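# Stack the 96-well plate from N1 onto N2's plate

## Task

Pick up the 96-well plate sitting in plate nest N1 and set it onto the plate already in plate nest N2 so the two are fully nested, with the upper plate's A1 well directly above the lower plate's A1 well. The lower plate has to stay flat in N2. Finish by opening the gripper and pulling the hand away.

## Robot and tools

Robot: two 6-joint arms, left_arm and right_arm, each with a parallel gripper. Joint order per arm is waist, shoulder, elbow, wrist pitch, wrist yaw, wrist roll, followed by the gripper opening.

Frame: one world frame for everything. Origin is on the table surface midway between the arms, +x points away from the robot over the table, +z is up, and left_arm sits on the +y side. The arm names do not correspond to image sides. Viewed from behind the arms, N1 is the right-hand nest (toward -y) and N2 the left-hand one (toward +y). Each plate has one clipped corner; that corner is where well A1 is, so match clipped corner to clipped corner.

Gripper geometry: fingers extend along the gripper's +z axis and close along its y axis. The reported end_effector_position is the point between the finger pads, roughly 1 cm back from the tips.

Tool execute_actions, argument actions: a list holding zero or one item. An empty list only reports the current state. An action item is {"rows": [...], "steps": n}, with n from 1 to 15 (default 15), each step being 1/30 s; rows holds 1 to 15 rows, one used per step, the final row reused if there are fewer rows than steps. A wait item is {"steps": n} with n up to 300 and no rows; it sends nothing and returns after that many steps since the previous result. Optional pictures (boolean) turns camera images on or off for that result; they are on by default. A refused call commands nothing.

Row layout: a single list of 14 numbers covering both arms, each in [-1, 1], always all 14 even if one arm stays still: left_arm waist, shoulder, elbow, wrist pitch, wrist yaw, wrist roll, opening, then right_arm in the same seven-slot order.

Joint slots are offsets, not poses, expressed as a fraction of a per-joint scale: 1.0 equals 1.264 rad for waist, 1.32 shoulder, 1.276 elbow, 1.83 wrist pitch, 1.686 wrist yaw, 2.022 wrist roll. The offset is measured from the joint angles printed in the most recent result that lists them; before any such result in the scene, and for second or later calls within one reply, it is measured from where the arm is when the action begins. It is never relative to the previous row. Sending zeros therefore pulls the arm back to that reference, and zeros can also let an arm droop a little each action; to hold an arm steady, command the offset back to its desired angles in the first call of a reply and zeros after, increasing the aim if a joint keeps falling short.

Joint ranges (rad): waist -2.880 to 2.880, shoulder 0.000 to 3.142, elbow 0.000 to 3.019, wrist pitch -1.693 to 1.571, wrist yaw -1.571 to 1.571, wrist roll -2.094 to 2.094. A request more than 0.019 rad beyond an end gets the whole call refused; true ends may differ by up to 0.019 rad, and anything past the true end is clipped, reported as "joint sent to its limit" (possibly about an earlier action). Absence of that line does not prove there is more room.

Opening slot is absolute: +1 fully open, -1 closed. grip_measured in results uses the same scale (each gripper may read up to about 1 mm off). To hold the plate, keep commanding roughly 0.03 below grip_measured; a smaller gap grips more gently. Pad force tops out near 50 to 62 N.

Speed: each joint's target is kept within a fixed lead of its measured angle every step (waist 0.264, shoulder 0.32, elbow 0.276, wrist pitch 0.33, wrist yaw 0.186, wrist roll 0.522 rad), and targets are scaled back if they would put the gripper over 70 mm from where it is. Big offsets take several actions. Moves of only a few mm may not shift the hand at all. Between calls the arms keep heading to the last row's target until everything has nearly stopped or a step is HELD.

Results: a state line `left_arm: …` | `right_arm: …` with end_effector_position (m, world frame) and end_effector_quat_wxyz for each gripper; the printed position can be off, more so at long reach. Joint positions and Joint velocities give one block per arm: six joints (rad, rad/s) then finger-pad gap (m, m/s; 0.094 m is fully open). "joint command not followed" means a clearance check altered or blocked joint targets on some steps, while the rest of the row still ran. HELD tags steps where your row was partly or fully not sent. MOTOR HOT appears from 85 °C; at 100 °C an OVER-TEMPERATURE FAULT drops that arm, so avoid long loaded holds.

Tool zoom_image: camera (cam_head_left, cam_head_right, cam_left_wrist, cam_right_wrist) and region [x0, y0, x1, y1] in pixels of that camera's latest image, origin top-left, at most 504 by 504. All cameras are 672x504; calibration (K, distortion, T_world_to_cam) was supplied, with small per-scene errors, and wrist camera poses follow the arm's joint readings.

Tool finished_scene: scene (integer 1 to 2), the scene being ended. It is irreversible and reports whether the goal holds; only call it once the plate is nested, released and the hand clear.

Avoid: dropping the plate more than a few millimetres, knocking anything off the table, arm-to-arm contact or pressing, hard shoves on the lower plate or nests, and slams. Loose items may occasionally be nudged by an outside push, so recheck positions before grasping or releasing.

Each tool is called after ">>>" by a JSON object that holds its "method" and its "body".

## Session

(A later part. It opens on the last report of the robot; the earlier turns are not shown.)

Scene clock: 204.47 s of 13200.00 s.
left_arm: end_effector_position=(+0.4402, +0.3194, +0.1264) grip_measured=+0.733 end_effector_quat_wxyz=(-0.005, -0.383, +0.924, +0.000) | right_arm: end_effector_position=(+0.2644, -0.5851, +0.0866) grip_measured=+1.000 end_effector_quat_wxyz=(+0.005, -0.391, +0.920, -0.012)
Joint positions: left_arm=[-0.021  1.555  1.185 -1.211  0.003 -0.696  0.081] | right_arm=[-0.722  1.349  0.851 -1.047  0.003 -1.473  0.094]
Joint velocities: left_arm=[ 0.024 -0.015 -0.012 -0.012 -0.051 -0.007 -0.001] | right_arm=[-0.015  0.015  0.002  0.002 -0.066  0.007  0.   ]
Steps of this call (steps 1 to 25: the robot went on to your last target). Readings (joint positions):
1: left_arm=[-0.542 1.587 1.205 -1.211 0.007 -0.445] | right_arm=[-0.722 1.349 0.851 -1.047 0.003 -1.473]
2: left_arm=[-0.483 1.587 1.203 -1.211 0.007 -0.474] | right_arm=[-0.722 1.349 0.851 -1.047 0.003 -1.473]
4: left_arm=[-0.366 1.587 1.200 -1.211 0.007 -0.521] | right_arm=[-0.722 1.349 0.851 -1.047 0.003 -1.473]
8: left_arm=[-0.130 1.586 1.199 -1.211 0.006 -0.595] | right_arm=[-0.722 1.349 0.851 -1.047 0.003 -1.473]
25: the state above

>>> {"method": "execute_actions", "body": {"actions": [{"rows":[[0.03,0,-0.01,0.007,0,-0.02,0.7,0,0,0,0,0,0,1],[0.07,0,-0.02,0.014,0,-0.04,0.7,0,0,0,0,0,0,1],[0.12,0,-0.03,0.021,0,-0.06,0.7,0,0,0,0,0,0,1],[0.17,0,-0.04,0.028,0,-0.08,0.7,0,0,0,0,0,0,1],[0.22,0,-0.05,0.035,0,-0.1,0.7,0,0,0,0,0,0,1],[0.27,0,-0.06,0.042,0,-0.12,0.7,0,0,0,0,0,0,1],[0.32,0,-0.07,0.05,0,-0.14,0.7,0,0,0,0,0,0,1],[0.37,0,-0.08,0.06,0,-0.16,0.7,0,0,0,0,0,0,1],[0.42,0,-0.083,0.07,0,-0.185,0.7,0,0,0,0,0,0,1],[0.458,0,-0.083,0.07,0,-0.185,0.7,0,0,0,0,0,0,1]]}], "pictures": false}}

>>> {"method": "execute_actions", "body": {"actions": [{"steps":20}]}}

Scene clock: 211.17 s of 13200.00 s.
left_arm: end_effector_position=(+0.3303, +0.5560, +0.0925) grip_measured=+0.733 end_effector_quat_wxyz=(-0.004, +0.748, -0.663, -0.000) | right_arm: end_effector_position=(+0.2644, -0.5851, +0.0866) grip_measured=+1.000 end_effector_quat_wxyz=(+0.005, -0.391, +0.920, -0.012)
Joint positions: left_arm=[ 0.59   1.555  1.088 -1.097 -0.002 -0.989  0.081] | right_arm=[-0.722  1.349  0.851 -1.047  0.003 -1.473  0.094]
Joint velocities: left_arm=[ 0.913 -0.015 -0.051  0.022 -0.051 -0.432  0.001] | right_arm=[-0.015  0.005 -0.007 -0.002 -0.022  0.007  0.   ]
Steps of this call (steps 1 to 30: the robot went on to your last target; steps 31 to 90: nothing new was sent; then 3.20 s passed at rest; steps 91 to 105: all 15 steps of this action). Readings (joint positions):
91: left_arm=[-0.017 1.555 1.185 -1.211 0.003 -0.702] | right_arm=[-0.722 1.349 0.851 -1.047 0.003 -1.473]
92: left_arm=[-0.010 1.555 1.181 -1.208 0.003 -0.712] | right_arm=[-0.722 1.349 0.851 -1.047 0.003 -1.473]
94: left_arm=[0.033 1.555 1.166 -1.192 0.007 -0.745] | right_arm=[-0.722 1.349 0.851 -1.047 0.003 -1.473]
98: left_arm=[0.216 1.555 1.128 -1.159 0.007 -0.823] | right_arm=[-0.722 1.349 0.851 -1.047 0.003 -1.473]
105: the state above

Scene clock: 211.83 s of 13200.00 s.
left_arm: end_effector_position=(+0.3393, +0.5410, +0.0904) grip_measured=+0.733 end_effector_quat_wxyz=(-0.001, +0.757, -0.654, +0.001) | right_arm: end_effector_position=(+0.2644, -0.5851, +0.0866) grip_measured=+1.000 end_effector_quat_wxyz=(+0.005, -0.391, +0.920, -0.012)
Joint positions: left_arm=[ 0.551  1.555  1.082 -1.096  0.002 -1.054  0.081] | right_arm=[-0.722  1.349  0.851 -1.047  0.003 -1.473  0.094]
Joint velocities: left_arm=[ 0.005 -0.015  0.032  0.017  0.007 -0.022 -0.   ] | right_arm=[-0.005  0.005  0.007 -0.007 -0.022  0.007  0.   ]
Steps of this call (steps 1 to 20: the robot went on to your last target). Readings (joint positions):
1: left_arm=[0.613 1.555 1.087 -1.096 -0.003 -1.003] | right_arm=[-0.722 1.349 0.851 -1.047 0.003 -1.473]
2: left_arm=[0.623 1.555 1.085 -1.096 -0.003 -1.014] | right_arm=[-0.722 1.349 0.851 -1.047 0.003 -1.473]
4: left_arm=[0.614 1.555 1.082 -1.096 -0.003 -1.029] | right_arm=[-0.722 1.349 0.851 -1.047 0.003 -1.473]
8: left_arm=[0.564 1.555 1.082 -1.096 0.000 -1.044] | right_arm=[-0.722 1.349 0.851 -1.047 0.003 -1.473]
20: the state above
camera_calibration (this result's frames):
cam_left_wrist: T_world_to_cam=[[0.989773, 0.142526, -0.00604341, -0.412137], [0.119123, -0.802461, 0.584694, 0.344885], [0.0784842, -0.579434, -0.811232, 0.48298], [0, 0, 0, 1]] pos_world=[0.328932, 0.615352, 0.187666]
cam_right_wrist: T_world_to_cam=[[0.728535, -0.684744, 0.0190396, -0.591741], [-0.564679, -0.584593, 0.582571, -0.240031], [-0.387782, -0.435175, -0.812556, 0.040869], [0, 0, 0, 1]] pos_world=[0.311412, -0.527726, 0.18431]

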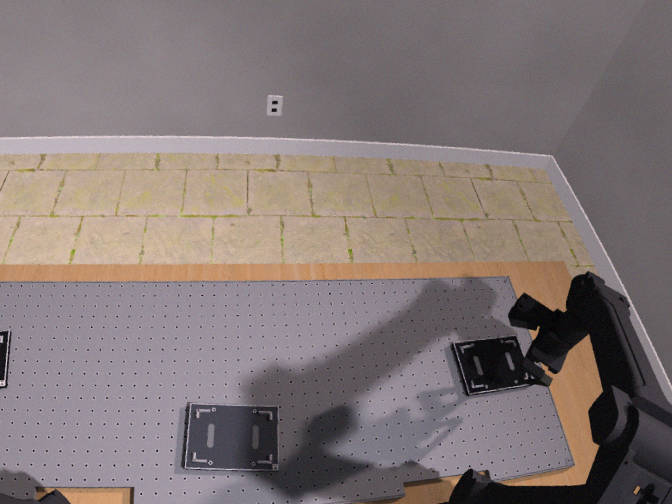

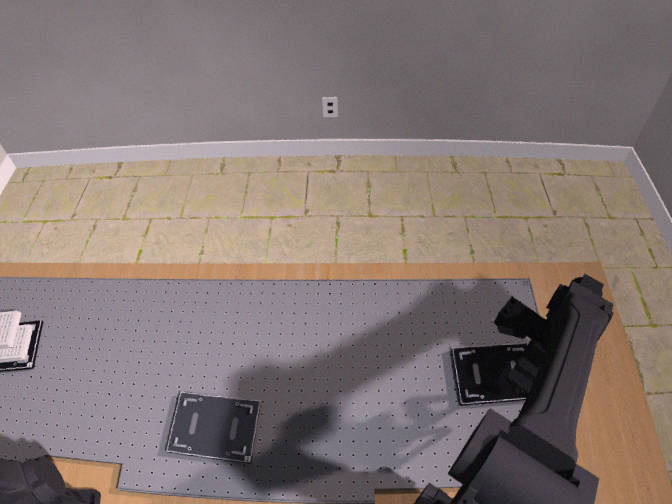

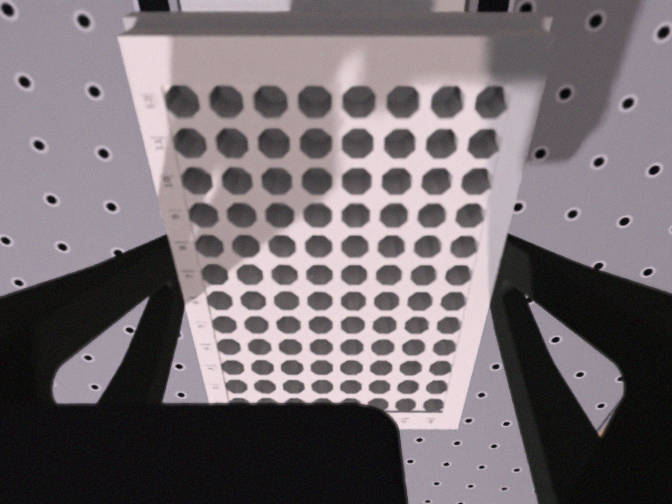

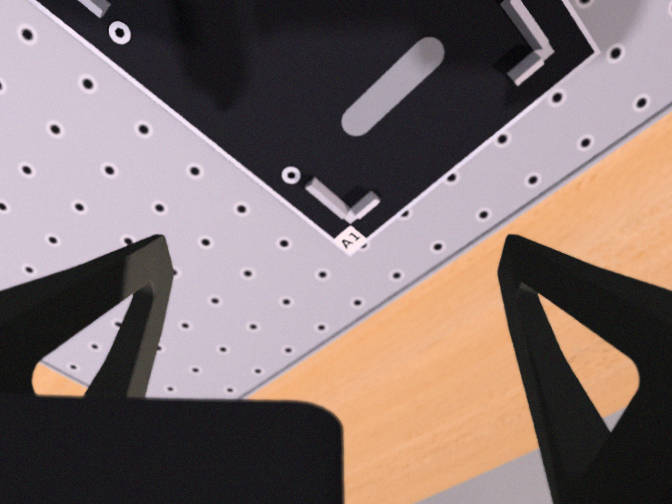

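>>> {"method": "execute_actions", "body": {"actions": [{"rows":[[0,0.012,-0.01,0.012,0,0,0.7,0,0,0,0,0,0,1],[0,0.018,-0.018,0.022,0,0,0.7,0,0,0,0,0,0,1],[0,0.024,-0.026,0.032,0,0,0.7,0,0,0,0,0,0,1],[0,0.03,-0.034,0.042,0,0,0.7,0,0,0,0,0,0,1],[0,0.033,-0.04,0.053,0,0,0.7,0,0,0,0,0,0,1]]}]}}

Scene clock: 217.10 s of 13200.00 s.
left_arm: end_effector_position=(+0.3352, +0.5378, +0.0573) grip_measured=+0.733 end_effector_quat_wxyz=(+0.004, +0.757, -0.654, -0.000) | right_arm: end_effector_position=(+0.2644, -0.5851, +0.0866) grip_measured=+1.000 end_effector_quat_wxyz=(+0.005, -0.391, +0.920, -0.012)
Joint positions: left_arm=[ 0.551  1.594  1.029 -1.014  0.002 -1.054  0.081] | right_arm=[-0.722  1.349  0.851 -1.047  0.003 -1.473  0.094]
Joint velocities: left_arm=[-0.005 -0.005 -0.002  0.022 -0.081  0.037  0.   ] | right_arm=[ 0.005 -0.024 -0.022 -0.007 -0.037  0.007  0.   ]
Steps of this call (steps 1 to 15: the robot went on to your last target; steps 16 to 90: nothing new was sent; then 1.77 s passed at rest; steps 91 to 105: all 15 steps of this action). Readings (joint positions):
91: left_arm=[0.551 1.555 1.081 -1.094 0.002 -1.054] | right_arm=[-0.722 1.349 0.851 -1.047 0.003 -1.473]
92: left_arm=[0.551 1.555 1.077 -1.088 0.002 -1.054] | right_arm=[-0.722 1.349 0.851 -1.047 0.003 -1.473]
94: left_arm=[0.551 1.557 1.063 -1.062 0.002 -1.054] | right_arm=[-0.722 1.349 0.851 -1.047 0.003 -1.473]
98: left_arm=[0.551 1.579 1.036 -1.020 0.002 -1.054] | right_arm=[-0.722 1.349 0.851 -1.047 0.003 -1.473]
105: the state above
camera_calibration (this result's frames):
cam_left_wrist: T_world_to_cam=[[0.989637, 0.14284, -0.0146553, -0.407396], [0.124017, -0.798836, 0.588626, 0.358345], [0.0723722, -0.584344, -0.808273, 0.459061], [0, 0, 0, 1]] pos_world=[0.32551, 0.612701, 0.154144]
cam_right_wrist: T_world_to_cam=[[0.728535, -0.684744, 0.0190396, -0.591741], [-0.564679, -0.584593, 0.582571, -0.240031], [-0.387782, -0.435175, -0.812556, 0.040869], [0, 0, 0, 1]] pos_world=[0.311412, -0.527726, 0.18431]

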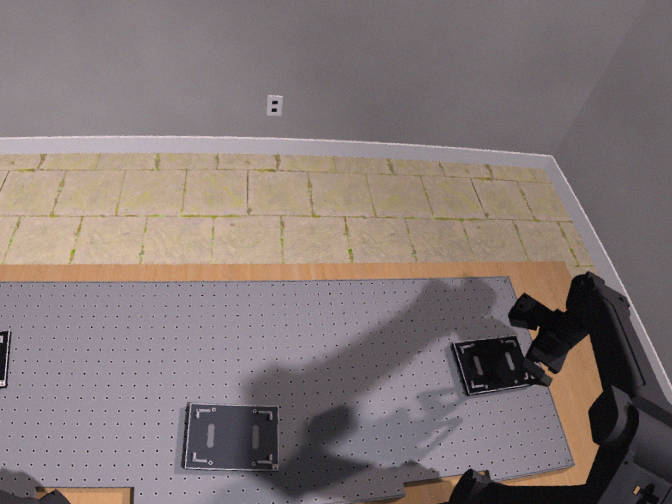

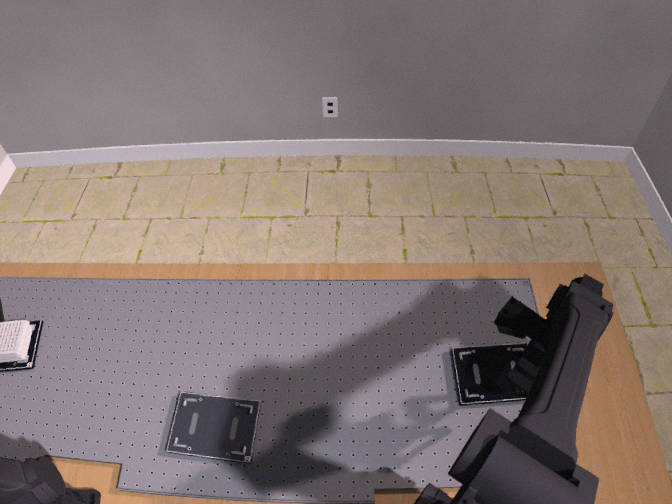

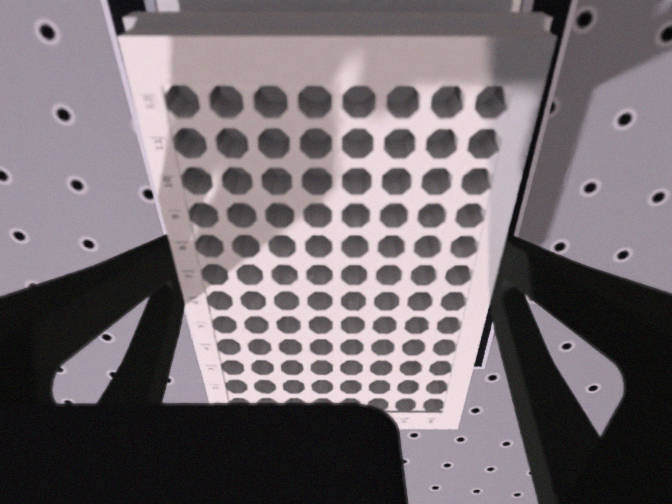

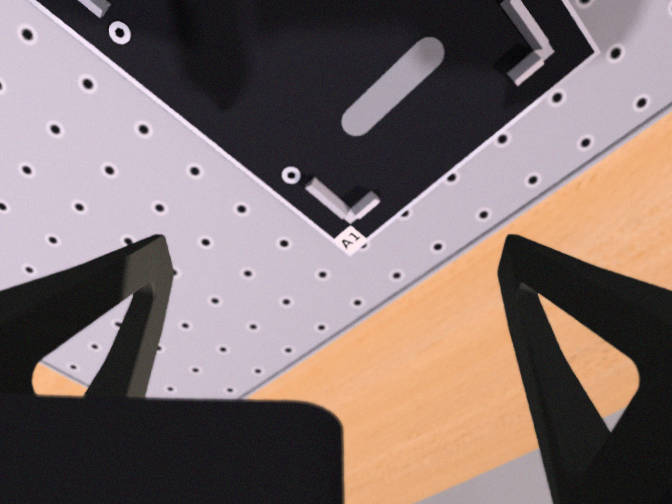

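>>> {"method": "execute_actions", "body": {"actions": [{"rows":[[0,0.018,-0.009,0.017,0,0,0.7,0,0,0,0,0,0,1]]}]}}

>>> {"method": "zoom_image", "body": {"camera": "cam_head_right", "region": [0,300,80,380]}}

>>> {"method": "zoom_image", "body": {"camera": "cam_left_wrist", "region": [85,0,589,60]}}

Scene clock: 228.20 s of 13200.00 s.
left_arm: end_effector_position=(+0.3345, +0.5373, +0.0505) grip_measured=+0.733 end_effector_quat_wxyz=(+0.005, +0.757, -0.654, -0.000) | right_arm: end_effector_position=(+0.2644, -0.5851, +0.0866) grip_measured=+1.000 end_effector_quat_wxyz=(+0.005, -0.391, +0.920, -0.012)
Joint positions: left_arm=[ 0.551  1.603  1.02  -0.998  0.002 -1.054  0.081] | right_arm=[-0.722  1.349  0.851 -1.047  0.003 -1.473  0.094]
Joint velocities: left_arm=[-0.005 -0.015  0.012 -0.022  0.007 -0.125 -0.001] | right_arm=[-0.005 -0.015 -0.002  0.002 -0.022  0.022  0.   ]
Steps of this call (steps 1 to 15: the robot went on to your last target; steps 16 to 90: nothing new was sent; then 7.60 s passed at rest; steps 91 to 105: all 15 steps of this action). Readings (joint positions):
91: left_arm=[0.551 1.594 1.027 -1.011 0.002 -1.054] | right_arm=[-0.722 1.349 0.851 -1.047 0.003 -1.473]
92: left_arm=[0.551 1.594 1.026 -1.005 0.002 -1.054] | right_arm=[-0.722 1.349 0.851 -1.047 0.003 -1.473]
94: left_arm=[0.551 1.597 1.023 -1.000 0.002 -1.054] | right_arm=[-0.722 1.349 0.851 -1.047 0.003 -1.473]
98: left_arm=[0.551 1.602 1.020 -0.998 0.002 -1.054] | right_arm=[-0.722 1.349 0.851 -1.047 0.003 -1.473]
105: the state above
camera_calibration (this result's frames):
cam_left_wrist: T_world_to_cam=[[0.989609, 0.142818, -0.0166424, -0.406636], [0.12508, -0.798007, 0.589525, 0.36113], [0.070914, -0.585481, -0.807578, 0.454423], [0, 0, 0, 1]] pos_world=[0.325015, 0.612315, 0.147319]
cam_right_wrist: T_world_to_cam=[[0.728535, -0.684744, 0.0190396, -0.591741], [-0.564679, -0.584593, 0.582571, -0.240031], [-0.387782, -0.435175, -0.812556, 0.040869], [0, 0, 0, 1]] pos_world=[0.311412, -0.527726, 0.18431]

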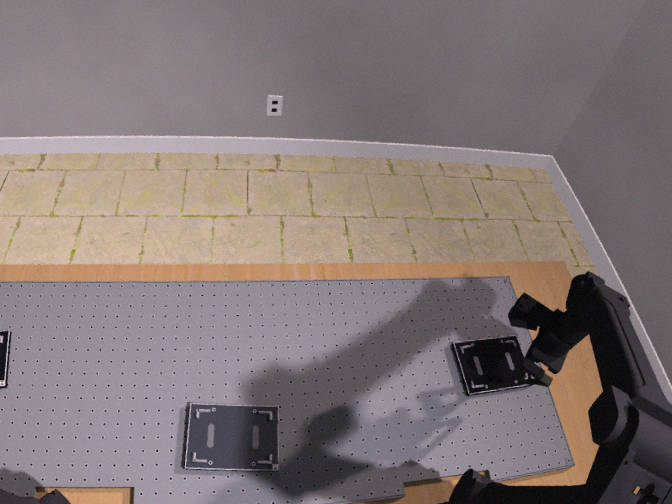

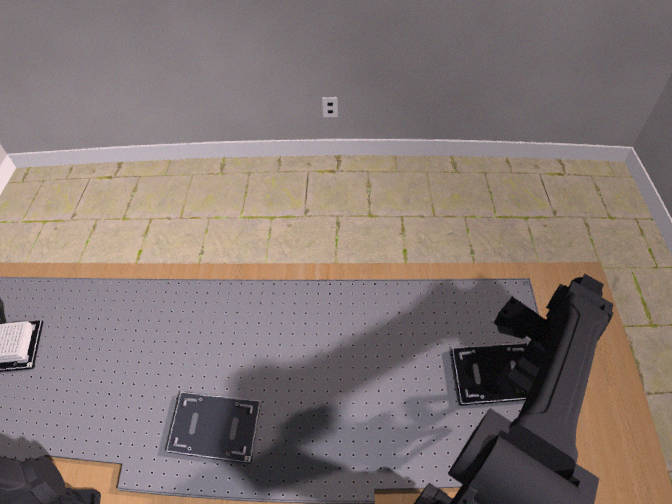

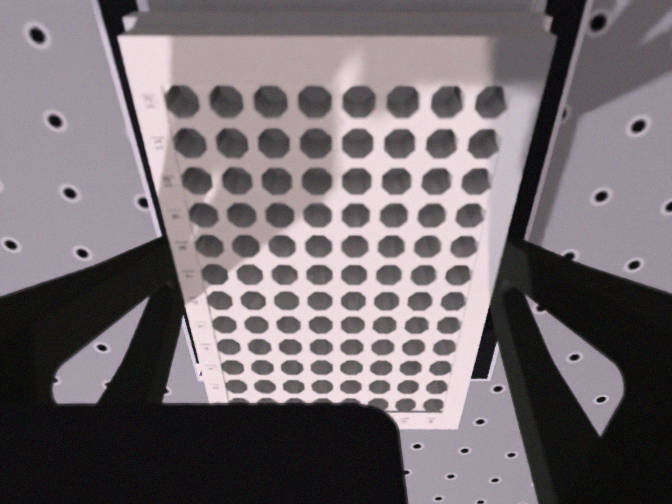

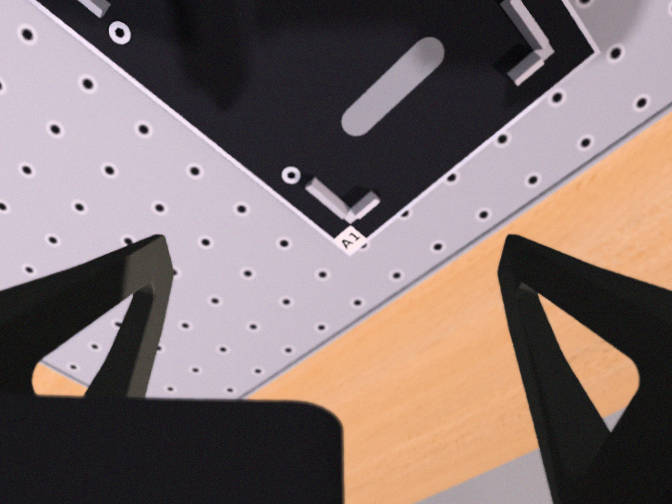

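Region (0, 300, 80, 380) of cam_head_right's 672x504 image, scaled by 6.300, with more detail than that image has.

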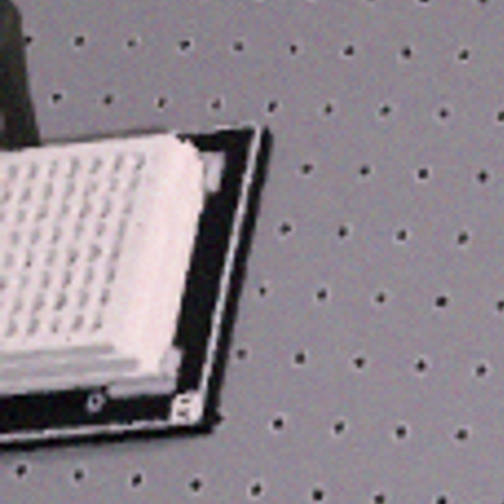

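Region (85, 0, 589, 60) of cam_left_wrist's 672x504 image, scaled by 1.000; it fills the top 60 rows of this view, and the rest is white.

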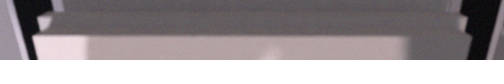

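>>> {"method": "execute_actions", "body": {"actions": [{"rows":[[0.014,0,0,0.016,0,0,0.7,0,0,0,0,0,0,1]]}]}}

>>> {"method": "zoom_image", "body": {"camera": "cam_head_right", "region": [0,310,60,370]}}

Scene clock: 242.73 s of 13200.00 s.
left_arm: end_effector_position=(+0.3341, +0.5435, +0.0505) grip_measured=+0.733 end_effector_quat_wxyz=(-0.002, +0.761, -0.649, +0.001) | right_arm: end_effector_position=(+0.2644, -0.5851, +0.0866) grip_measured=+1.000 end_effector_quat_wxyz=(+0.005, -0.391, +0.920, -0.012)
Joint positions: left_arm=[ 0.563  1.603  1.02  -0.983  0.002 -1.054  0.081] | right_arm=[-0.722  1.349  0.851 -1.047  0.003 -1.473  0.094]
Joint velocities: left_arm=[-0.015  0.015  0.012  0.017 -0.037 -0.037 -0.   ] | right_arm=[-0.015 -0.015 -0.012 -0.012  0.022 -0.022  0.   ]
Steps of this call (steps 1 to 15: the robot went on to your last target; steps 16 to 90: nothing new was sent; then 11.03 s passed at rest; steps 91 to 105: all 15 steps of this action). Readings (joint positions):
91: left_arm=[0.551 1.603 1.020 -0.995 0.002 -1.054] | right_arm=[-0.722 1.349 0.851 -1.047 0.003 -1.473]
92: left_arm=[0.553 1.603 1.020 -0.991 0.002 -1.054] | right_arm=[-0.722 1.349 0.851 -1.047 0.003 -1.473]
94: left_arm=[0.557 1.603 1.020 -0.985 0.002 -1.054] | right_arm=[-0.722 1.349 0.851 -1.047 0.003 -1.473]
98: left_arm=[0.562 1.603 1.020 -0.983 0.002 -1.054] | right_arm=[-0.722 1.349 0.851 -1.047 0.003 -1.473]
105: the state above
camera_calibration (this result's frames):
cam_left_wrist: T_world_to_cam=[[0.987909, 0.154981, -0.00405623, -0.413837], [0.128171, -0.801732, 0.583779, 0.367445], [0.0872226, -0.57724, -0.811903, 0.448378], [0, 0, 0, 1]] pos_world=[0.322629, 0.617551, 0.147854]
cam_right_wrist: T_world_to_cam=[[0.728535, -0.684744, 0.0190396, -0.591741], [-0.564679, -0.584593, 0.582571, -0.240031], [-0.387782, -0.435175, -0.812556, 0.040869], [0, 0, 0, 1]] pos_world=[0.311412, -0.527726, 0.18431]

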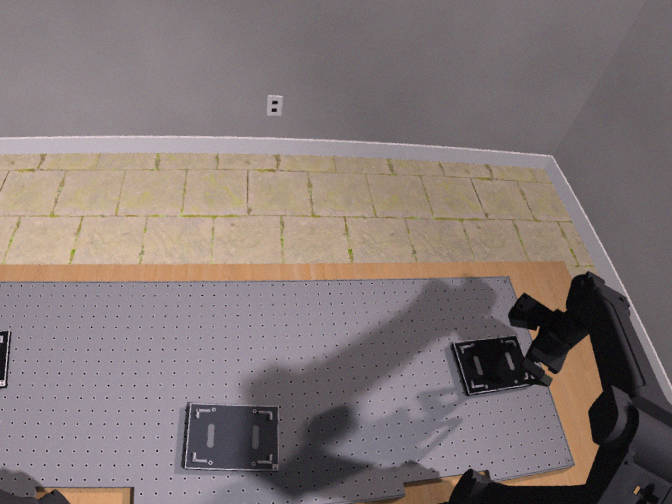

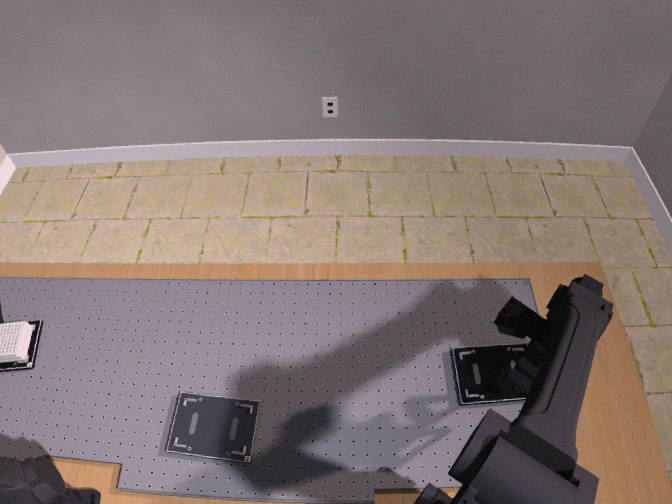

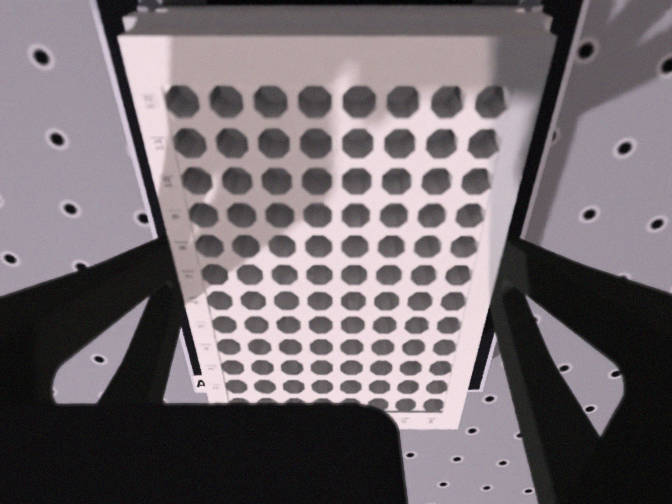

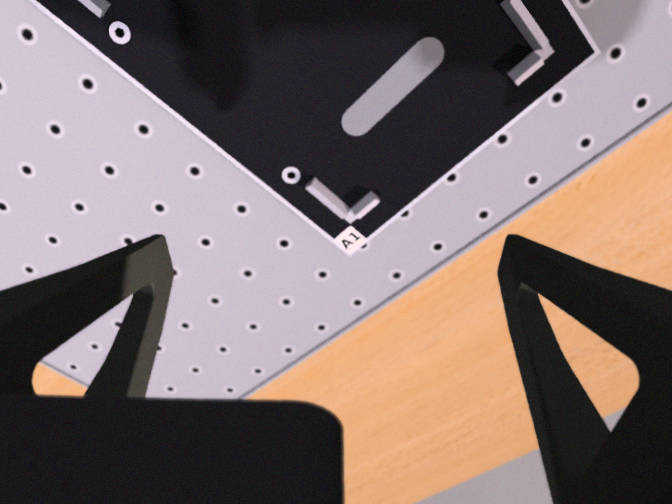

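Region (0, 310, 60, 370) of cam_head_right's 672x504 image, scaled by 8.400, with more detail than that image has.

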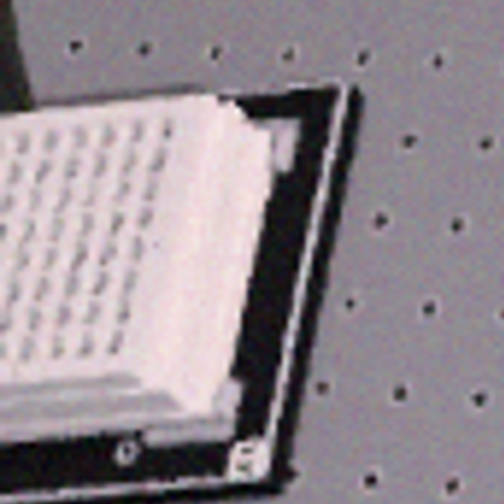

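>>> {"method": "zoom_image", "body": {"camera": "cam_left_wrist", "region": [480,0,600,60]}}

>>> {"method": "zoom_image", "body": {"camera": "cam_left_wrist", "region": [80,0,200,60]}}

Region (480, 0, 600, 60) of cam_left_wrist's 672x504 image, scaled by 4.200, with more detail than that image has.

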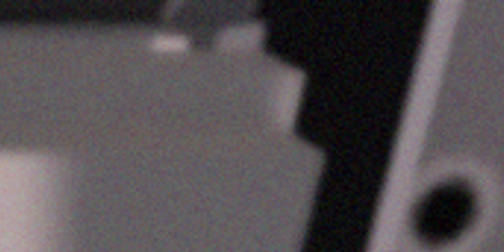

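Region (80, 0, 200, 60) of cam_left_wrist's 672x504 image, scaled by 4.200, with more detail than that image has.

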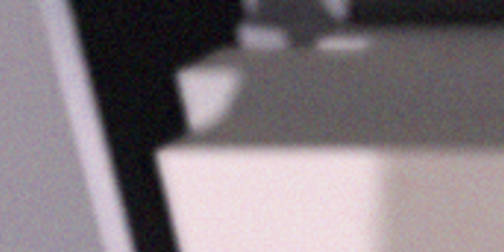

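>>> {"method": "execute_actions", "body": {"actions": [{"rows":[[-0.008,0,-0.006,0,0,0,0.7,0,0,0,0,0,0,1]]}]}}

>>> {"method": "zoom_image", "body": {"camera": "cam_left_wrist", "region": [480,0,600,60]}}

>>> {"method": "zoom_image", "body": {"camera": "cam_left_wrist", "region": [80,0,200,60]}}

Scene clock: 255.63 s of 13200.00 s.
left_arm: end_effector_position=(+0.3332, +0.5413, +0.0490) grip_measured=+0.733 end_effector_quat_wxyz=(+0.001, +0.760, -0.650, +0.001) | right_arm: end_effector_position=(+0.2644, -0.5851, +0.0866) grip_measured=+1.000 end_effector_quat_wxyz=(+0.005, -0.391, +0.920, -0.012)
Joint positions: left_arm=[ 0.56   1.603  1.015 -0.983  0.002 -1.054  0.081] | right_arm=[-0.722  1.349  0.851 -1.047  0.003 -1.473  0.094]
Joint velocities: left_arm=[ 0.015  0.005 -0.002 -0.012  0.037  0.022 -0.   ] | right_arm=[-0.015 -0.005 -0.007 -0.017 -0.051 -0.066  0.   ]
Steps of this call (steps 1 to 15: the robot went on to your last target; steps 16 to 90: nothing new was sent; then 9.40 s passed at rest; steps 91 to 105: all 15 steps of this action). Readings (joint positions):
91: left_arm=[0.562 1.603 1.019 -0.983 0.002 -1.054] | right_arm=[-0.722 1.349 0.851 -1.047 0.003 -1.473]
92: left_arm=[0.562 1.603 1.018 -0.983 0.002 -1.054] | right_arm=[-0.722 1.349 0.851 -1.047 0.003 -1.473]
94: left_arm=[0.561 1.603 1.016 -0.983 0.002 -1.054] | right_arm=[-0.722 1.349 0.851 -1.047 0.003 -1.473]
98: left_arm=[0.561 1.603 1.015 -0.983 0.002 -1.054] | right_arm=[-0.722 1.349 0.851 -1.047 0.003 -1.473]
105: the state above
camera_calibration (this result's frames):
cam_left_wrist: T_world_to_cam=[[0.988298, 0.152325, -0.00803102, -0.411075], [0.128124, -0.800405, 0.585607, 0.365873], [0.0827746, -0.579783, -0.810555, 0.448808], [0, 0, 0, 1]] pos_world=[0.322238, 0.615675, 0.146225]
cam_right_wrist: T_world_to_cam=[[0.728535, -0.684744, 0.0190396, -0.591741], [-0.564679, -0.584593, 0.582571, -0.240031], [-0.387782, -0.435175, -0.812556, 0.040869], [0, 0, 0, 1]] pos_world=[0.311412, -0.527726, 0.18431]

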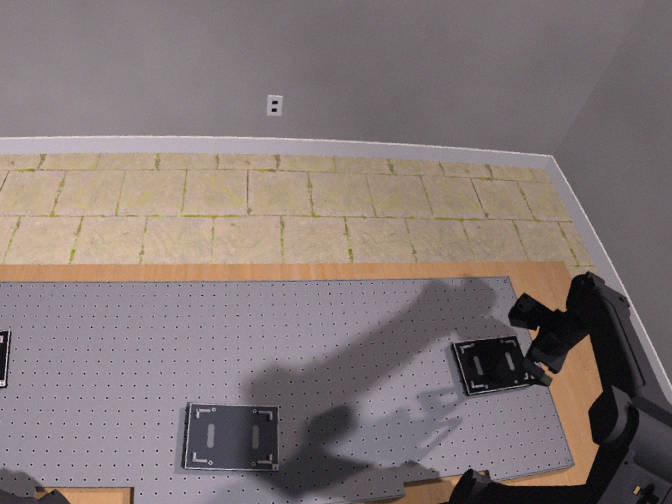

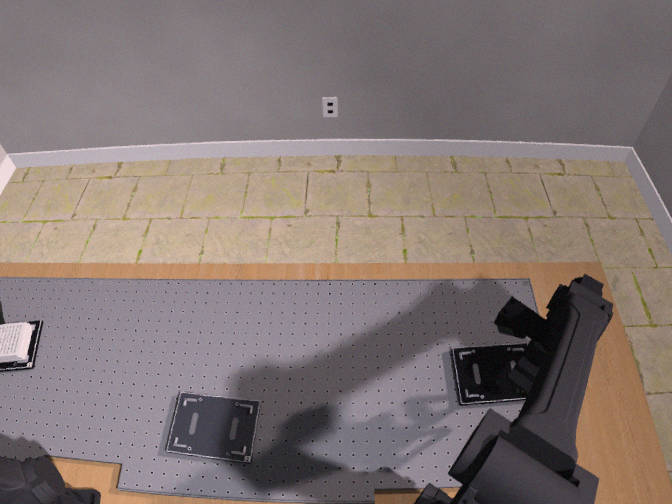

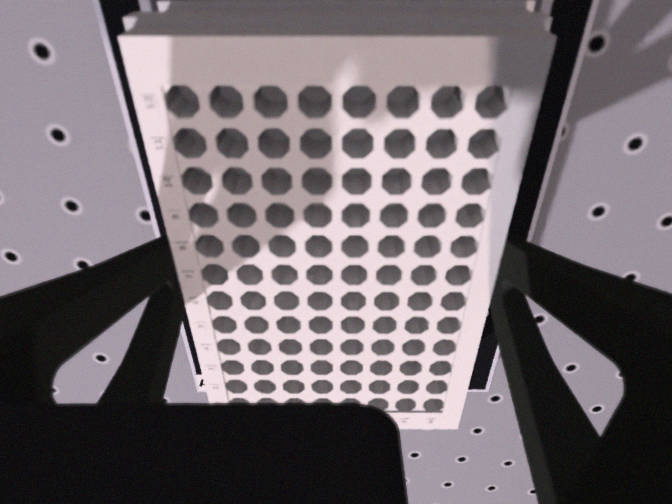

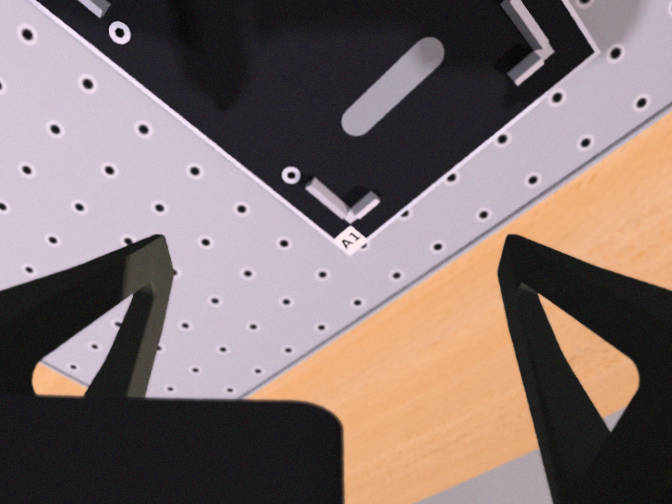

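Region (480, 0, 600, 60) of cam_left_wrist's 672x504 image, scaled by 4.200, with more detail than that image has.

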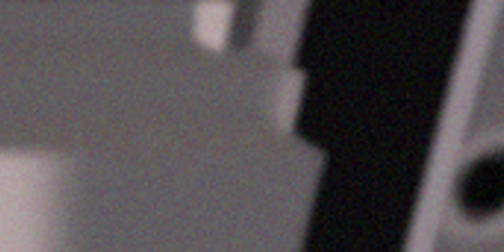

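Region (80, 0, 200, 60) of cam_left_wrist's 672x504 image, scaled by 4.200, with more detail than that image has.

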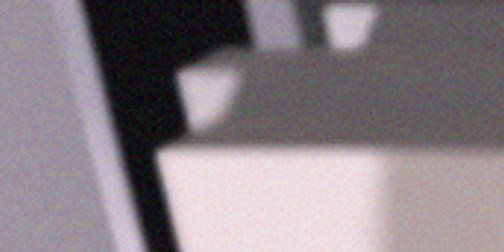

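>>> {"method": "execute_actions", "body": {"actions": [{"rows":[[0,0,0,0.011,0,0,0.7,0,0,0,0,0,0,1]]}]}}

>>> {"method": "zoom_image", "body": {"camera": "cam_left_wrist", "region": [480,0,600,60]}}

>>> {"method": "zoom_image", "body": {"camera": "cam_left_wrist", "region": [80,0,200,60]}}

Scene clock: 262.23 s of 13200.00 s.
left_arm: end_effector_position=(+0.3342, +0.5421, +0.0490) grip_measured=+0.733 end_effector_quat_wxyz=(-0.002, +0.760, -0.650, +0.001) | right_arm: end_effector_position=(+0.2644, -0.5851, +0.0866) grip_measured=+1.000 end_effector_quat_wxyz=(+0.005, -0.391, +0.920, -0.012)
Joint positions: left_arm=[ 0.56   1.603  1.015 -0.978  0.002 -1.054  0.081] | right_arm=[-0.722  1.349  0.851 -1.047  0.003 -1.473  0.094]
Joint velocities: left_arm=[ 0.005 -0.005  0.002 -0.017 -0.066 -0.022  0.001] | right_arm=[-0.015 -0.015  0.002  0.002 -0.037  0.037  0.   ]
Steps of this call (steps 1 to 15: the robot went on to your last target; steps 16 to 90: nothing new was sent; then 3.10 s passed at rest; steps 91 to 105: all 15 steps of this action). Readings (joint positions):
91: left_arm=[0.560 1.603 1.015 -0.982 0.002 -1.054] | right_arm=[-0.722 1.349 0.851 -1.047 0.003 -1.473]
92: left_arm=[0.560 1.603 1.015 -0.981 0.002 -1.054] | right_arm=[-0.722 1.349 0.851 -1.047 0.003 -1.473]
94: left_arm=[0.560 1.603 1.015 -0.979 0.002 -1.054] | right_arm=[-0.722 1.349 0.851 -1.047 0.003 -1.473]
98: left_arm=[0.560 1.603 1.015 -0.978 0.002 -1.054] | right_arm=[-0.722 1.349 0.851 -1.047 0.003 -1.473]
105: the state above
camera_calibration (this result's frames):
cam_left_wrist: T_world_to_cam=[[0.988322, 0.152344, -0.00339376, -0.412461], [0.125681, -0.802349, 0.583473, 0.368369], [0.0861657, -0.577085, -0.812126, 0.44668], [0, 0, 0, 1]] pos_world=[0.322859, 0.616169, 0.146426]
cam_right_wrist: T_world_to_cam=[[0.728535, -0.684744, 0.0190396, -0.591741], [-0.564679, -0.584593, 0.582571, -0.240031], [-0.387782, -0.435175, -0.812556, 0.040869], [0, 0, 0, 1]] pos_world=[0.311412, -0.527726, 0.18431]

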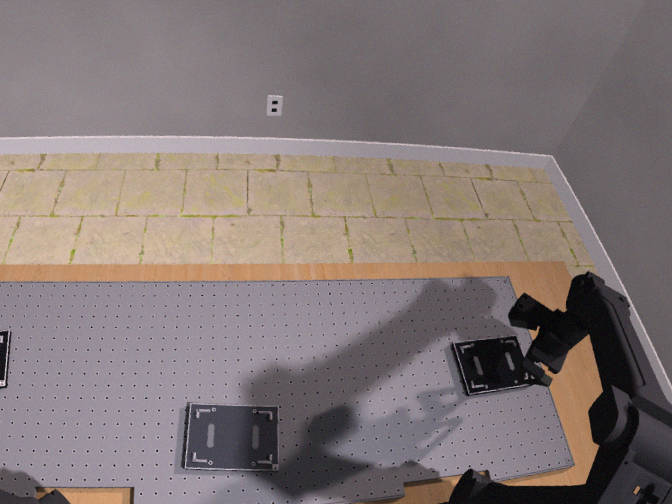

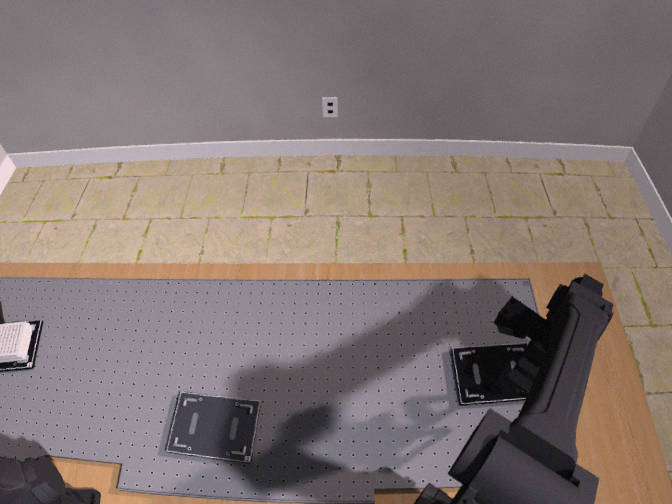

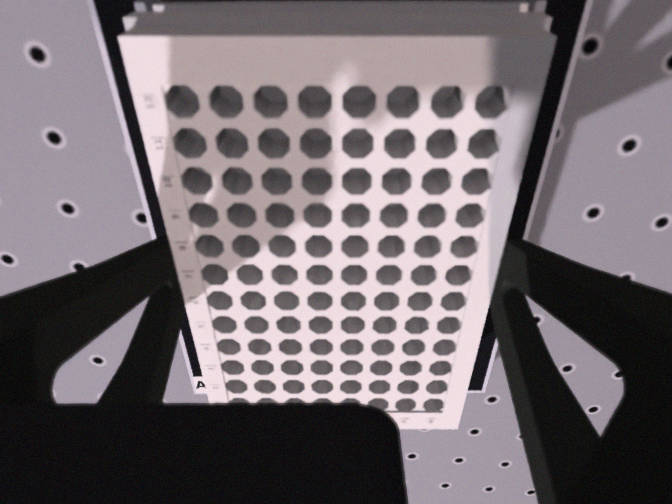

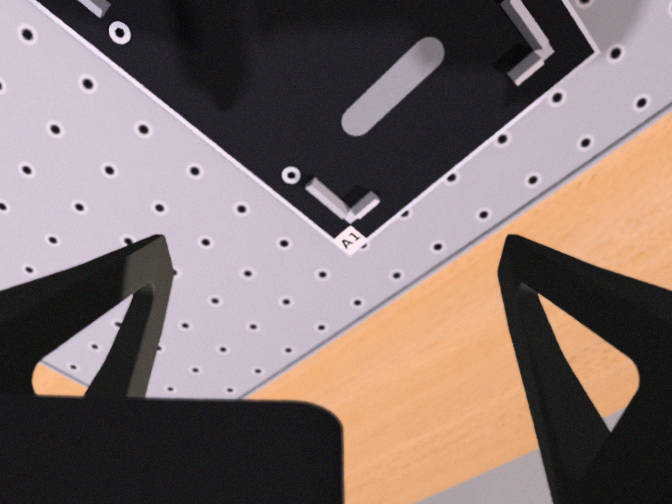

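Region (480, 0, 600, 60) of cam_left_wrist's 672x504 image, scaled by 4.200, with more detail than that image has.

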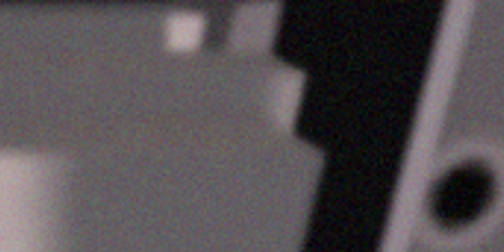

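Region (80, 0, 200, 60) of cam_left_wrist's 672x504 image, scaled by 4.200, with more detail than that image has.

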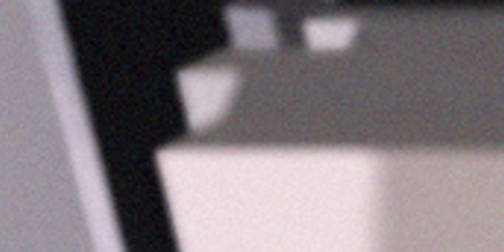

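>>> {"method": "execute_actions", "body": {"actions": [{"rows":[[-0.006,0.02,-0.005,0.013,0,0,0.7,0,0,0,0,0,0,1]]}]}}

>>> {"method": "zoom_image", "body": {"camera": "cam_left_wrist", "region": [480,0,600,60]}}

>>> {"method": "zoom_image", "body": {"camera": "cam_left_wrist", "region": [80,0,200,60]}}

Scene clock: 268.67 s of 13200.00 s.
left_arm: end_effector_position=(+0.3352, +0.5430, +0.0459) grip_measured=+0.733 end_effector_quat_wxyz=(-0.002, +0.760, -0.650, +0.001) | right_arm: end_effector_position=(+0.2644, -0.5851, +0.0866) grip_measured=+1.000 end_effector_quat_wxyz=(+0.005, -0.391, +0.920, -0.012)
Joint positions: left_arm=[ 0.56   1.611  1.015 -0.97   0.002 -1.054  0.081] | right_arm=[-0.722  1.349  0.851 -1.047  0.003 -1.473  0.094]
Joint velocities: left_arm=[-0.005 -0.005 -0.017  0.012 -0.007 -0.007 -0.002] | right_arm=[-0.024 -0.005 -0.002  0.007  0.037 -0.007  0.   ]
Steps of this call (steps 1 to 15: the robot went on to your last target; steps 16 to 90: nothing new was sent; then 2.93 s passed at rest; steps 91 to 105: all 15 steps of this action). Readings (joint positions):
91: left_arm=[0.560 1.604 1.015 -0.977 0.002 -1.054] | right_arm=[-0.722 1.349 0.851 -1.047 0.003 -1.473]
92: left_arm=[0.560 1.605 1.015 -0.974 0.002 -1.054] | right_arm=[-0.722 1.349 0.851 -1.047 0.003 -1.473]
94: left_arm=[0.560 1.609 1.015 -0.970 0.002 -1.054] | right_arm=[-0.722 1.349 0.851 -1.047 0.003 -1.473]
98: left_arm=[0.560 1.611 1.015 -0.970 0.002 -1.054] | right_arm=[-0.722 1.349 0.851 -1.047 0.003 -1.473]
105: the state above
camera_calibration (this result's frames):
cam_left_wrist: T_world_to_cam=[[0.988322, 0.152344, -0.00339376, -0.413605], [0.125681, -0.802349, 0.583473, 0.370756], [0.0861657, -0.577085, -0.812126, 0.444467], [0, 0, 0, 1]] pos_world=[0.32388, 0.616981, 0.143233]
cam_right_wrist: T_world_to_cam=[[0.728535, -0.684744, 0.0190396, -0.591741], [-0.564679, -0.584593, 0.582571, -0.240031], [-0.387782, -0.435175, -0.812556, 0.040869], [0, 0, 0, 1]] pos_world=[0.311412, -0.527726, 0.18431]

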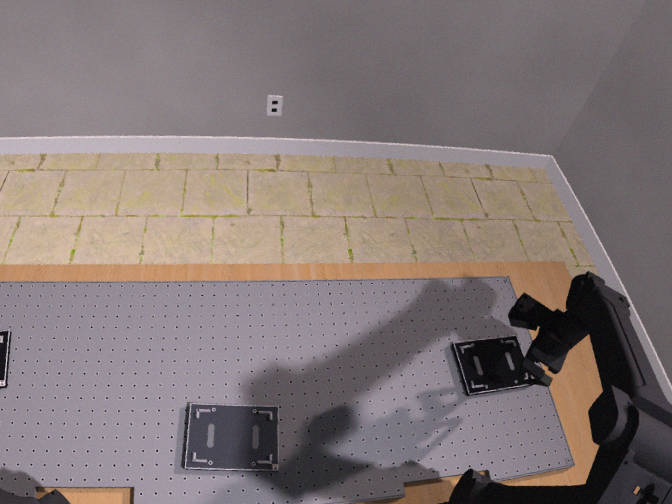

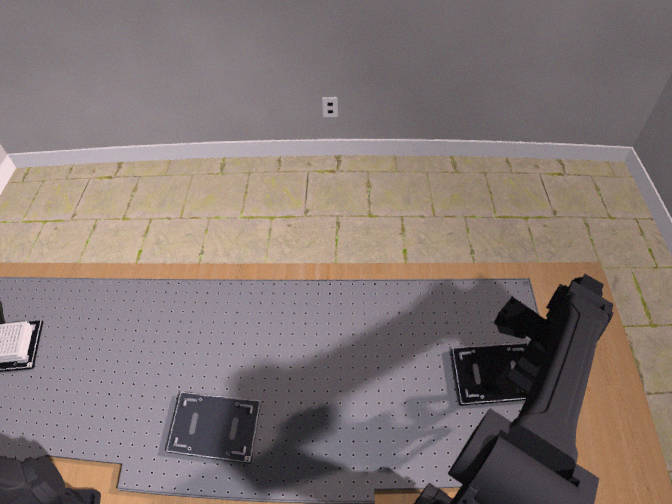

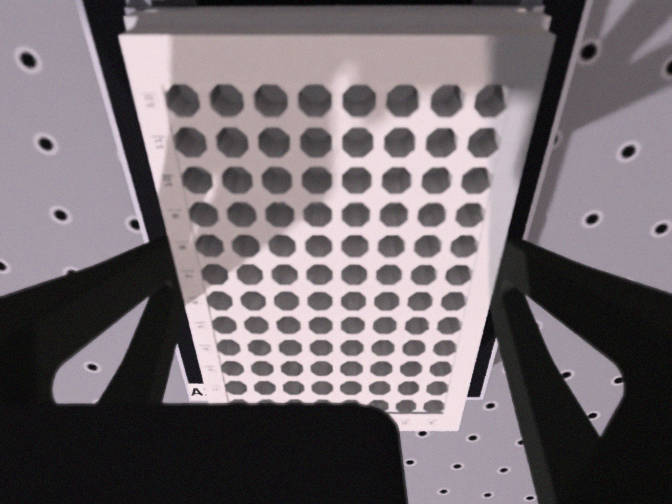

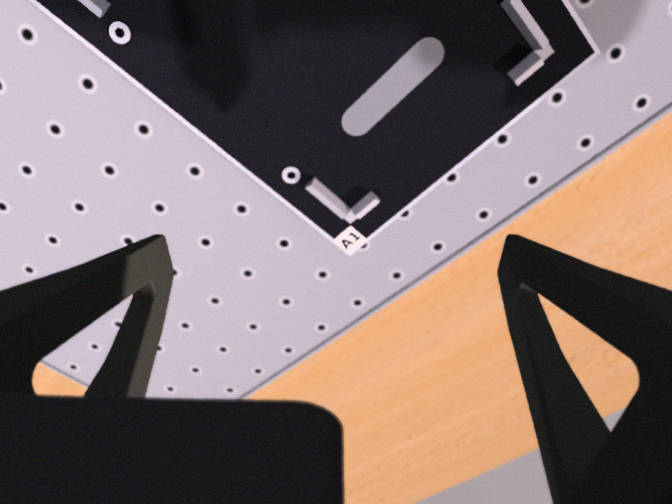

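Region (480, 0, 600, 60) of cam_left_wrist's 672x504 image, scaled by 4.200, with more detail than that image has.

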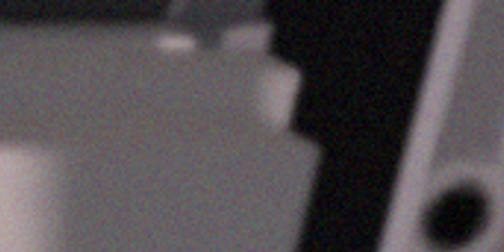

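Region (80, 0, 200, 60) of cam_left_wrist's 672x504 image, scaled by 4.200, with more detail than that image has.

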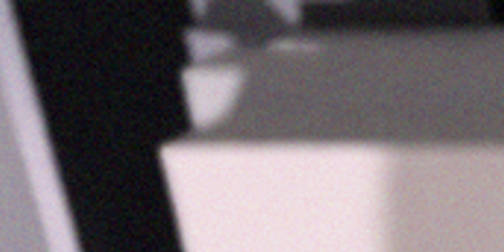

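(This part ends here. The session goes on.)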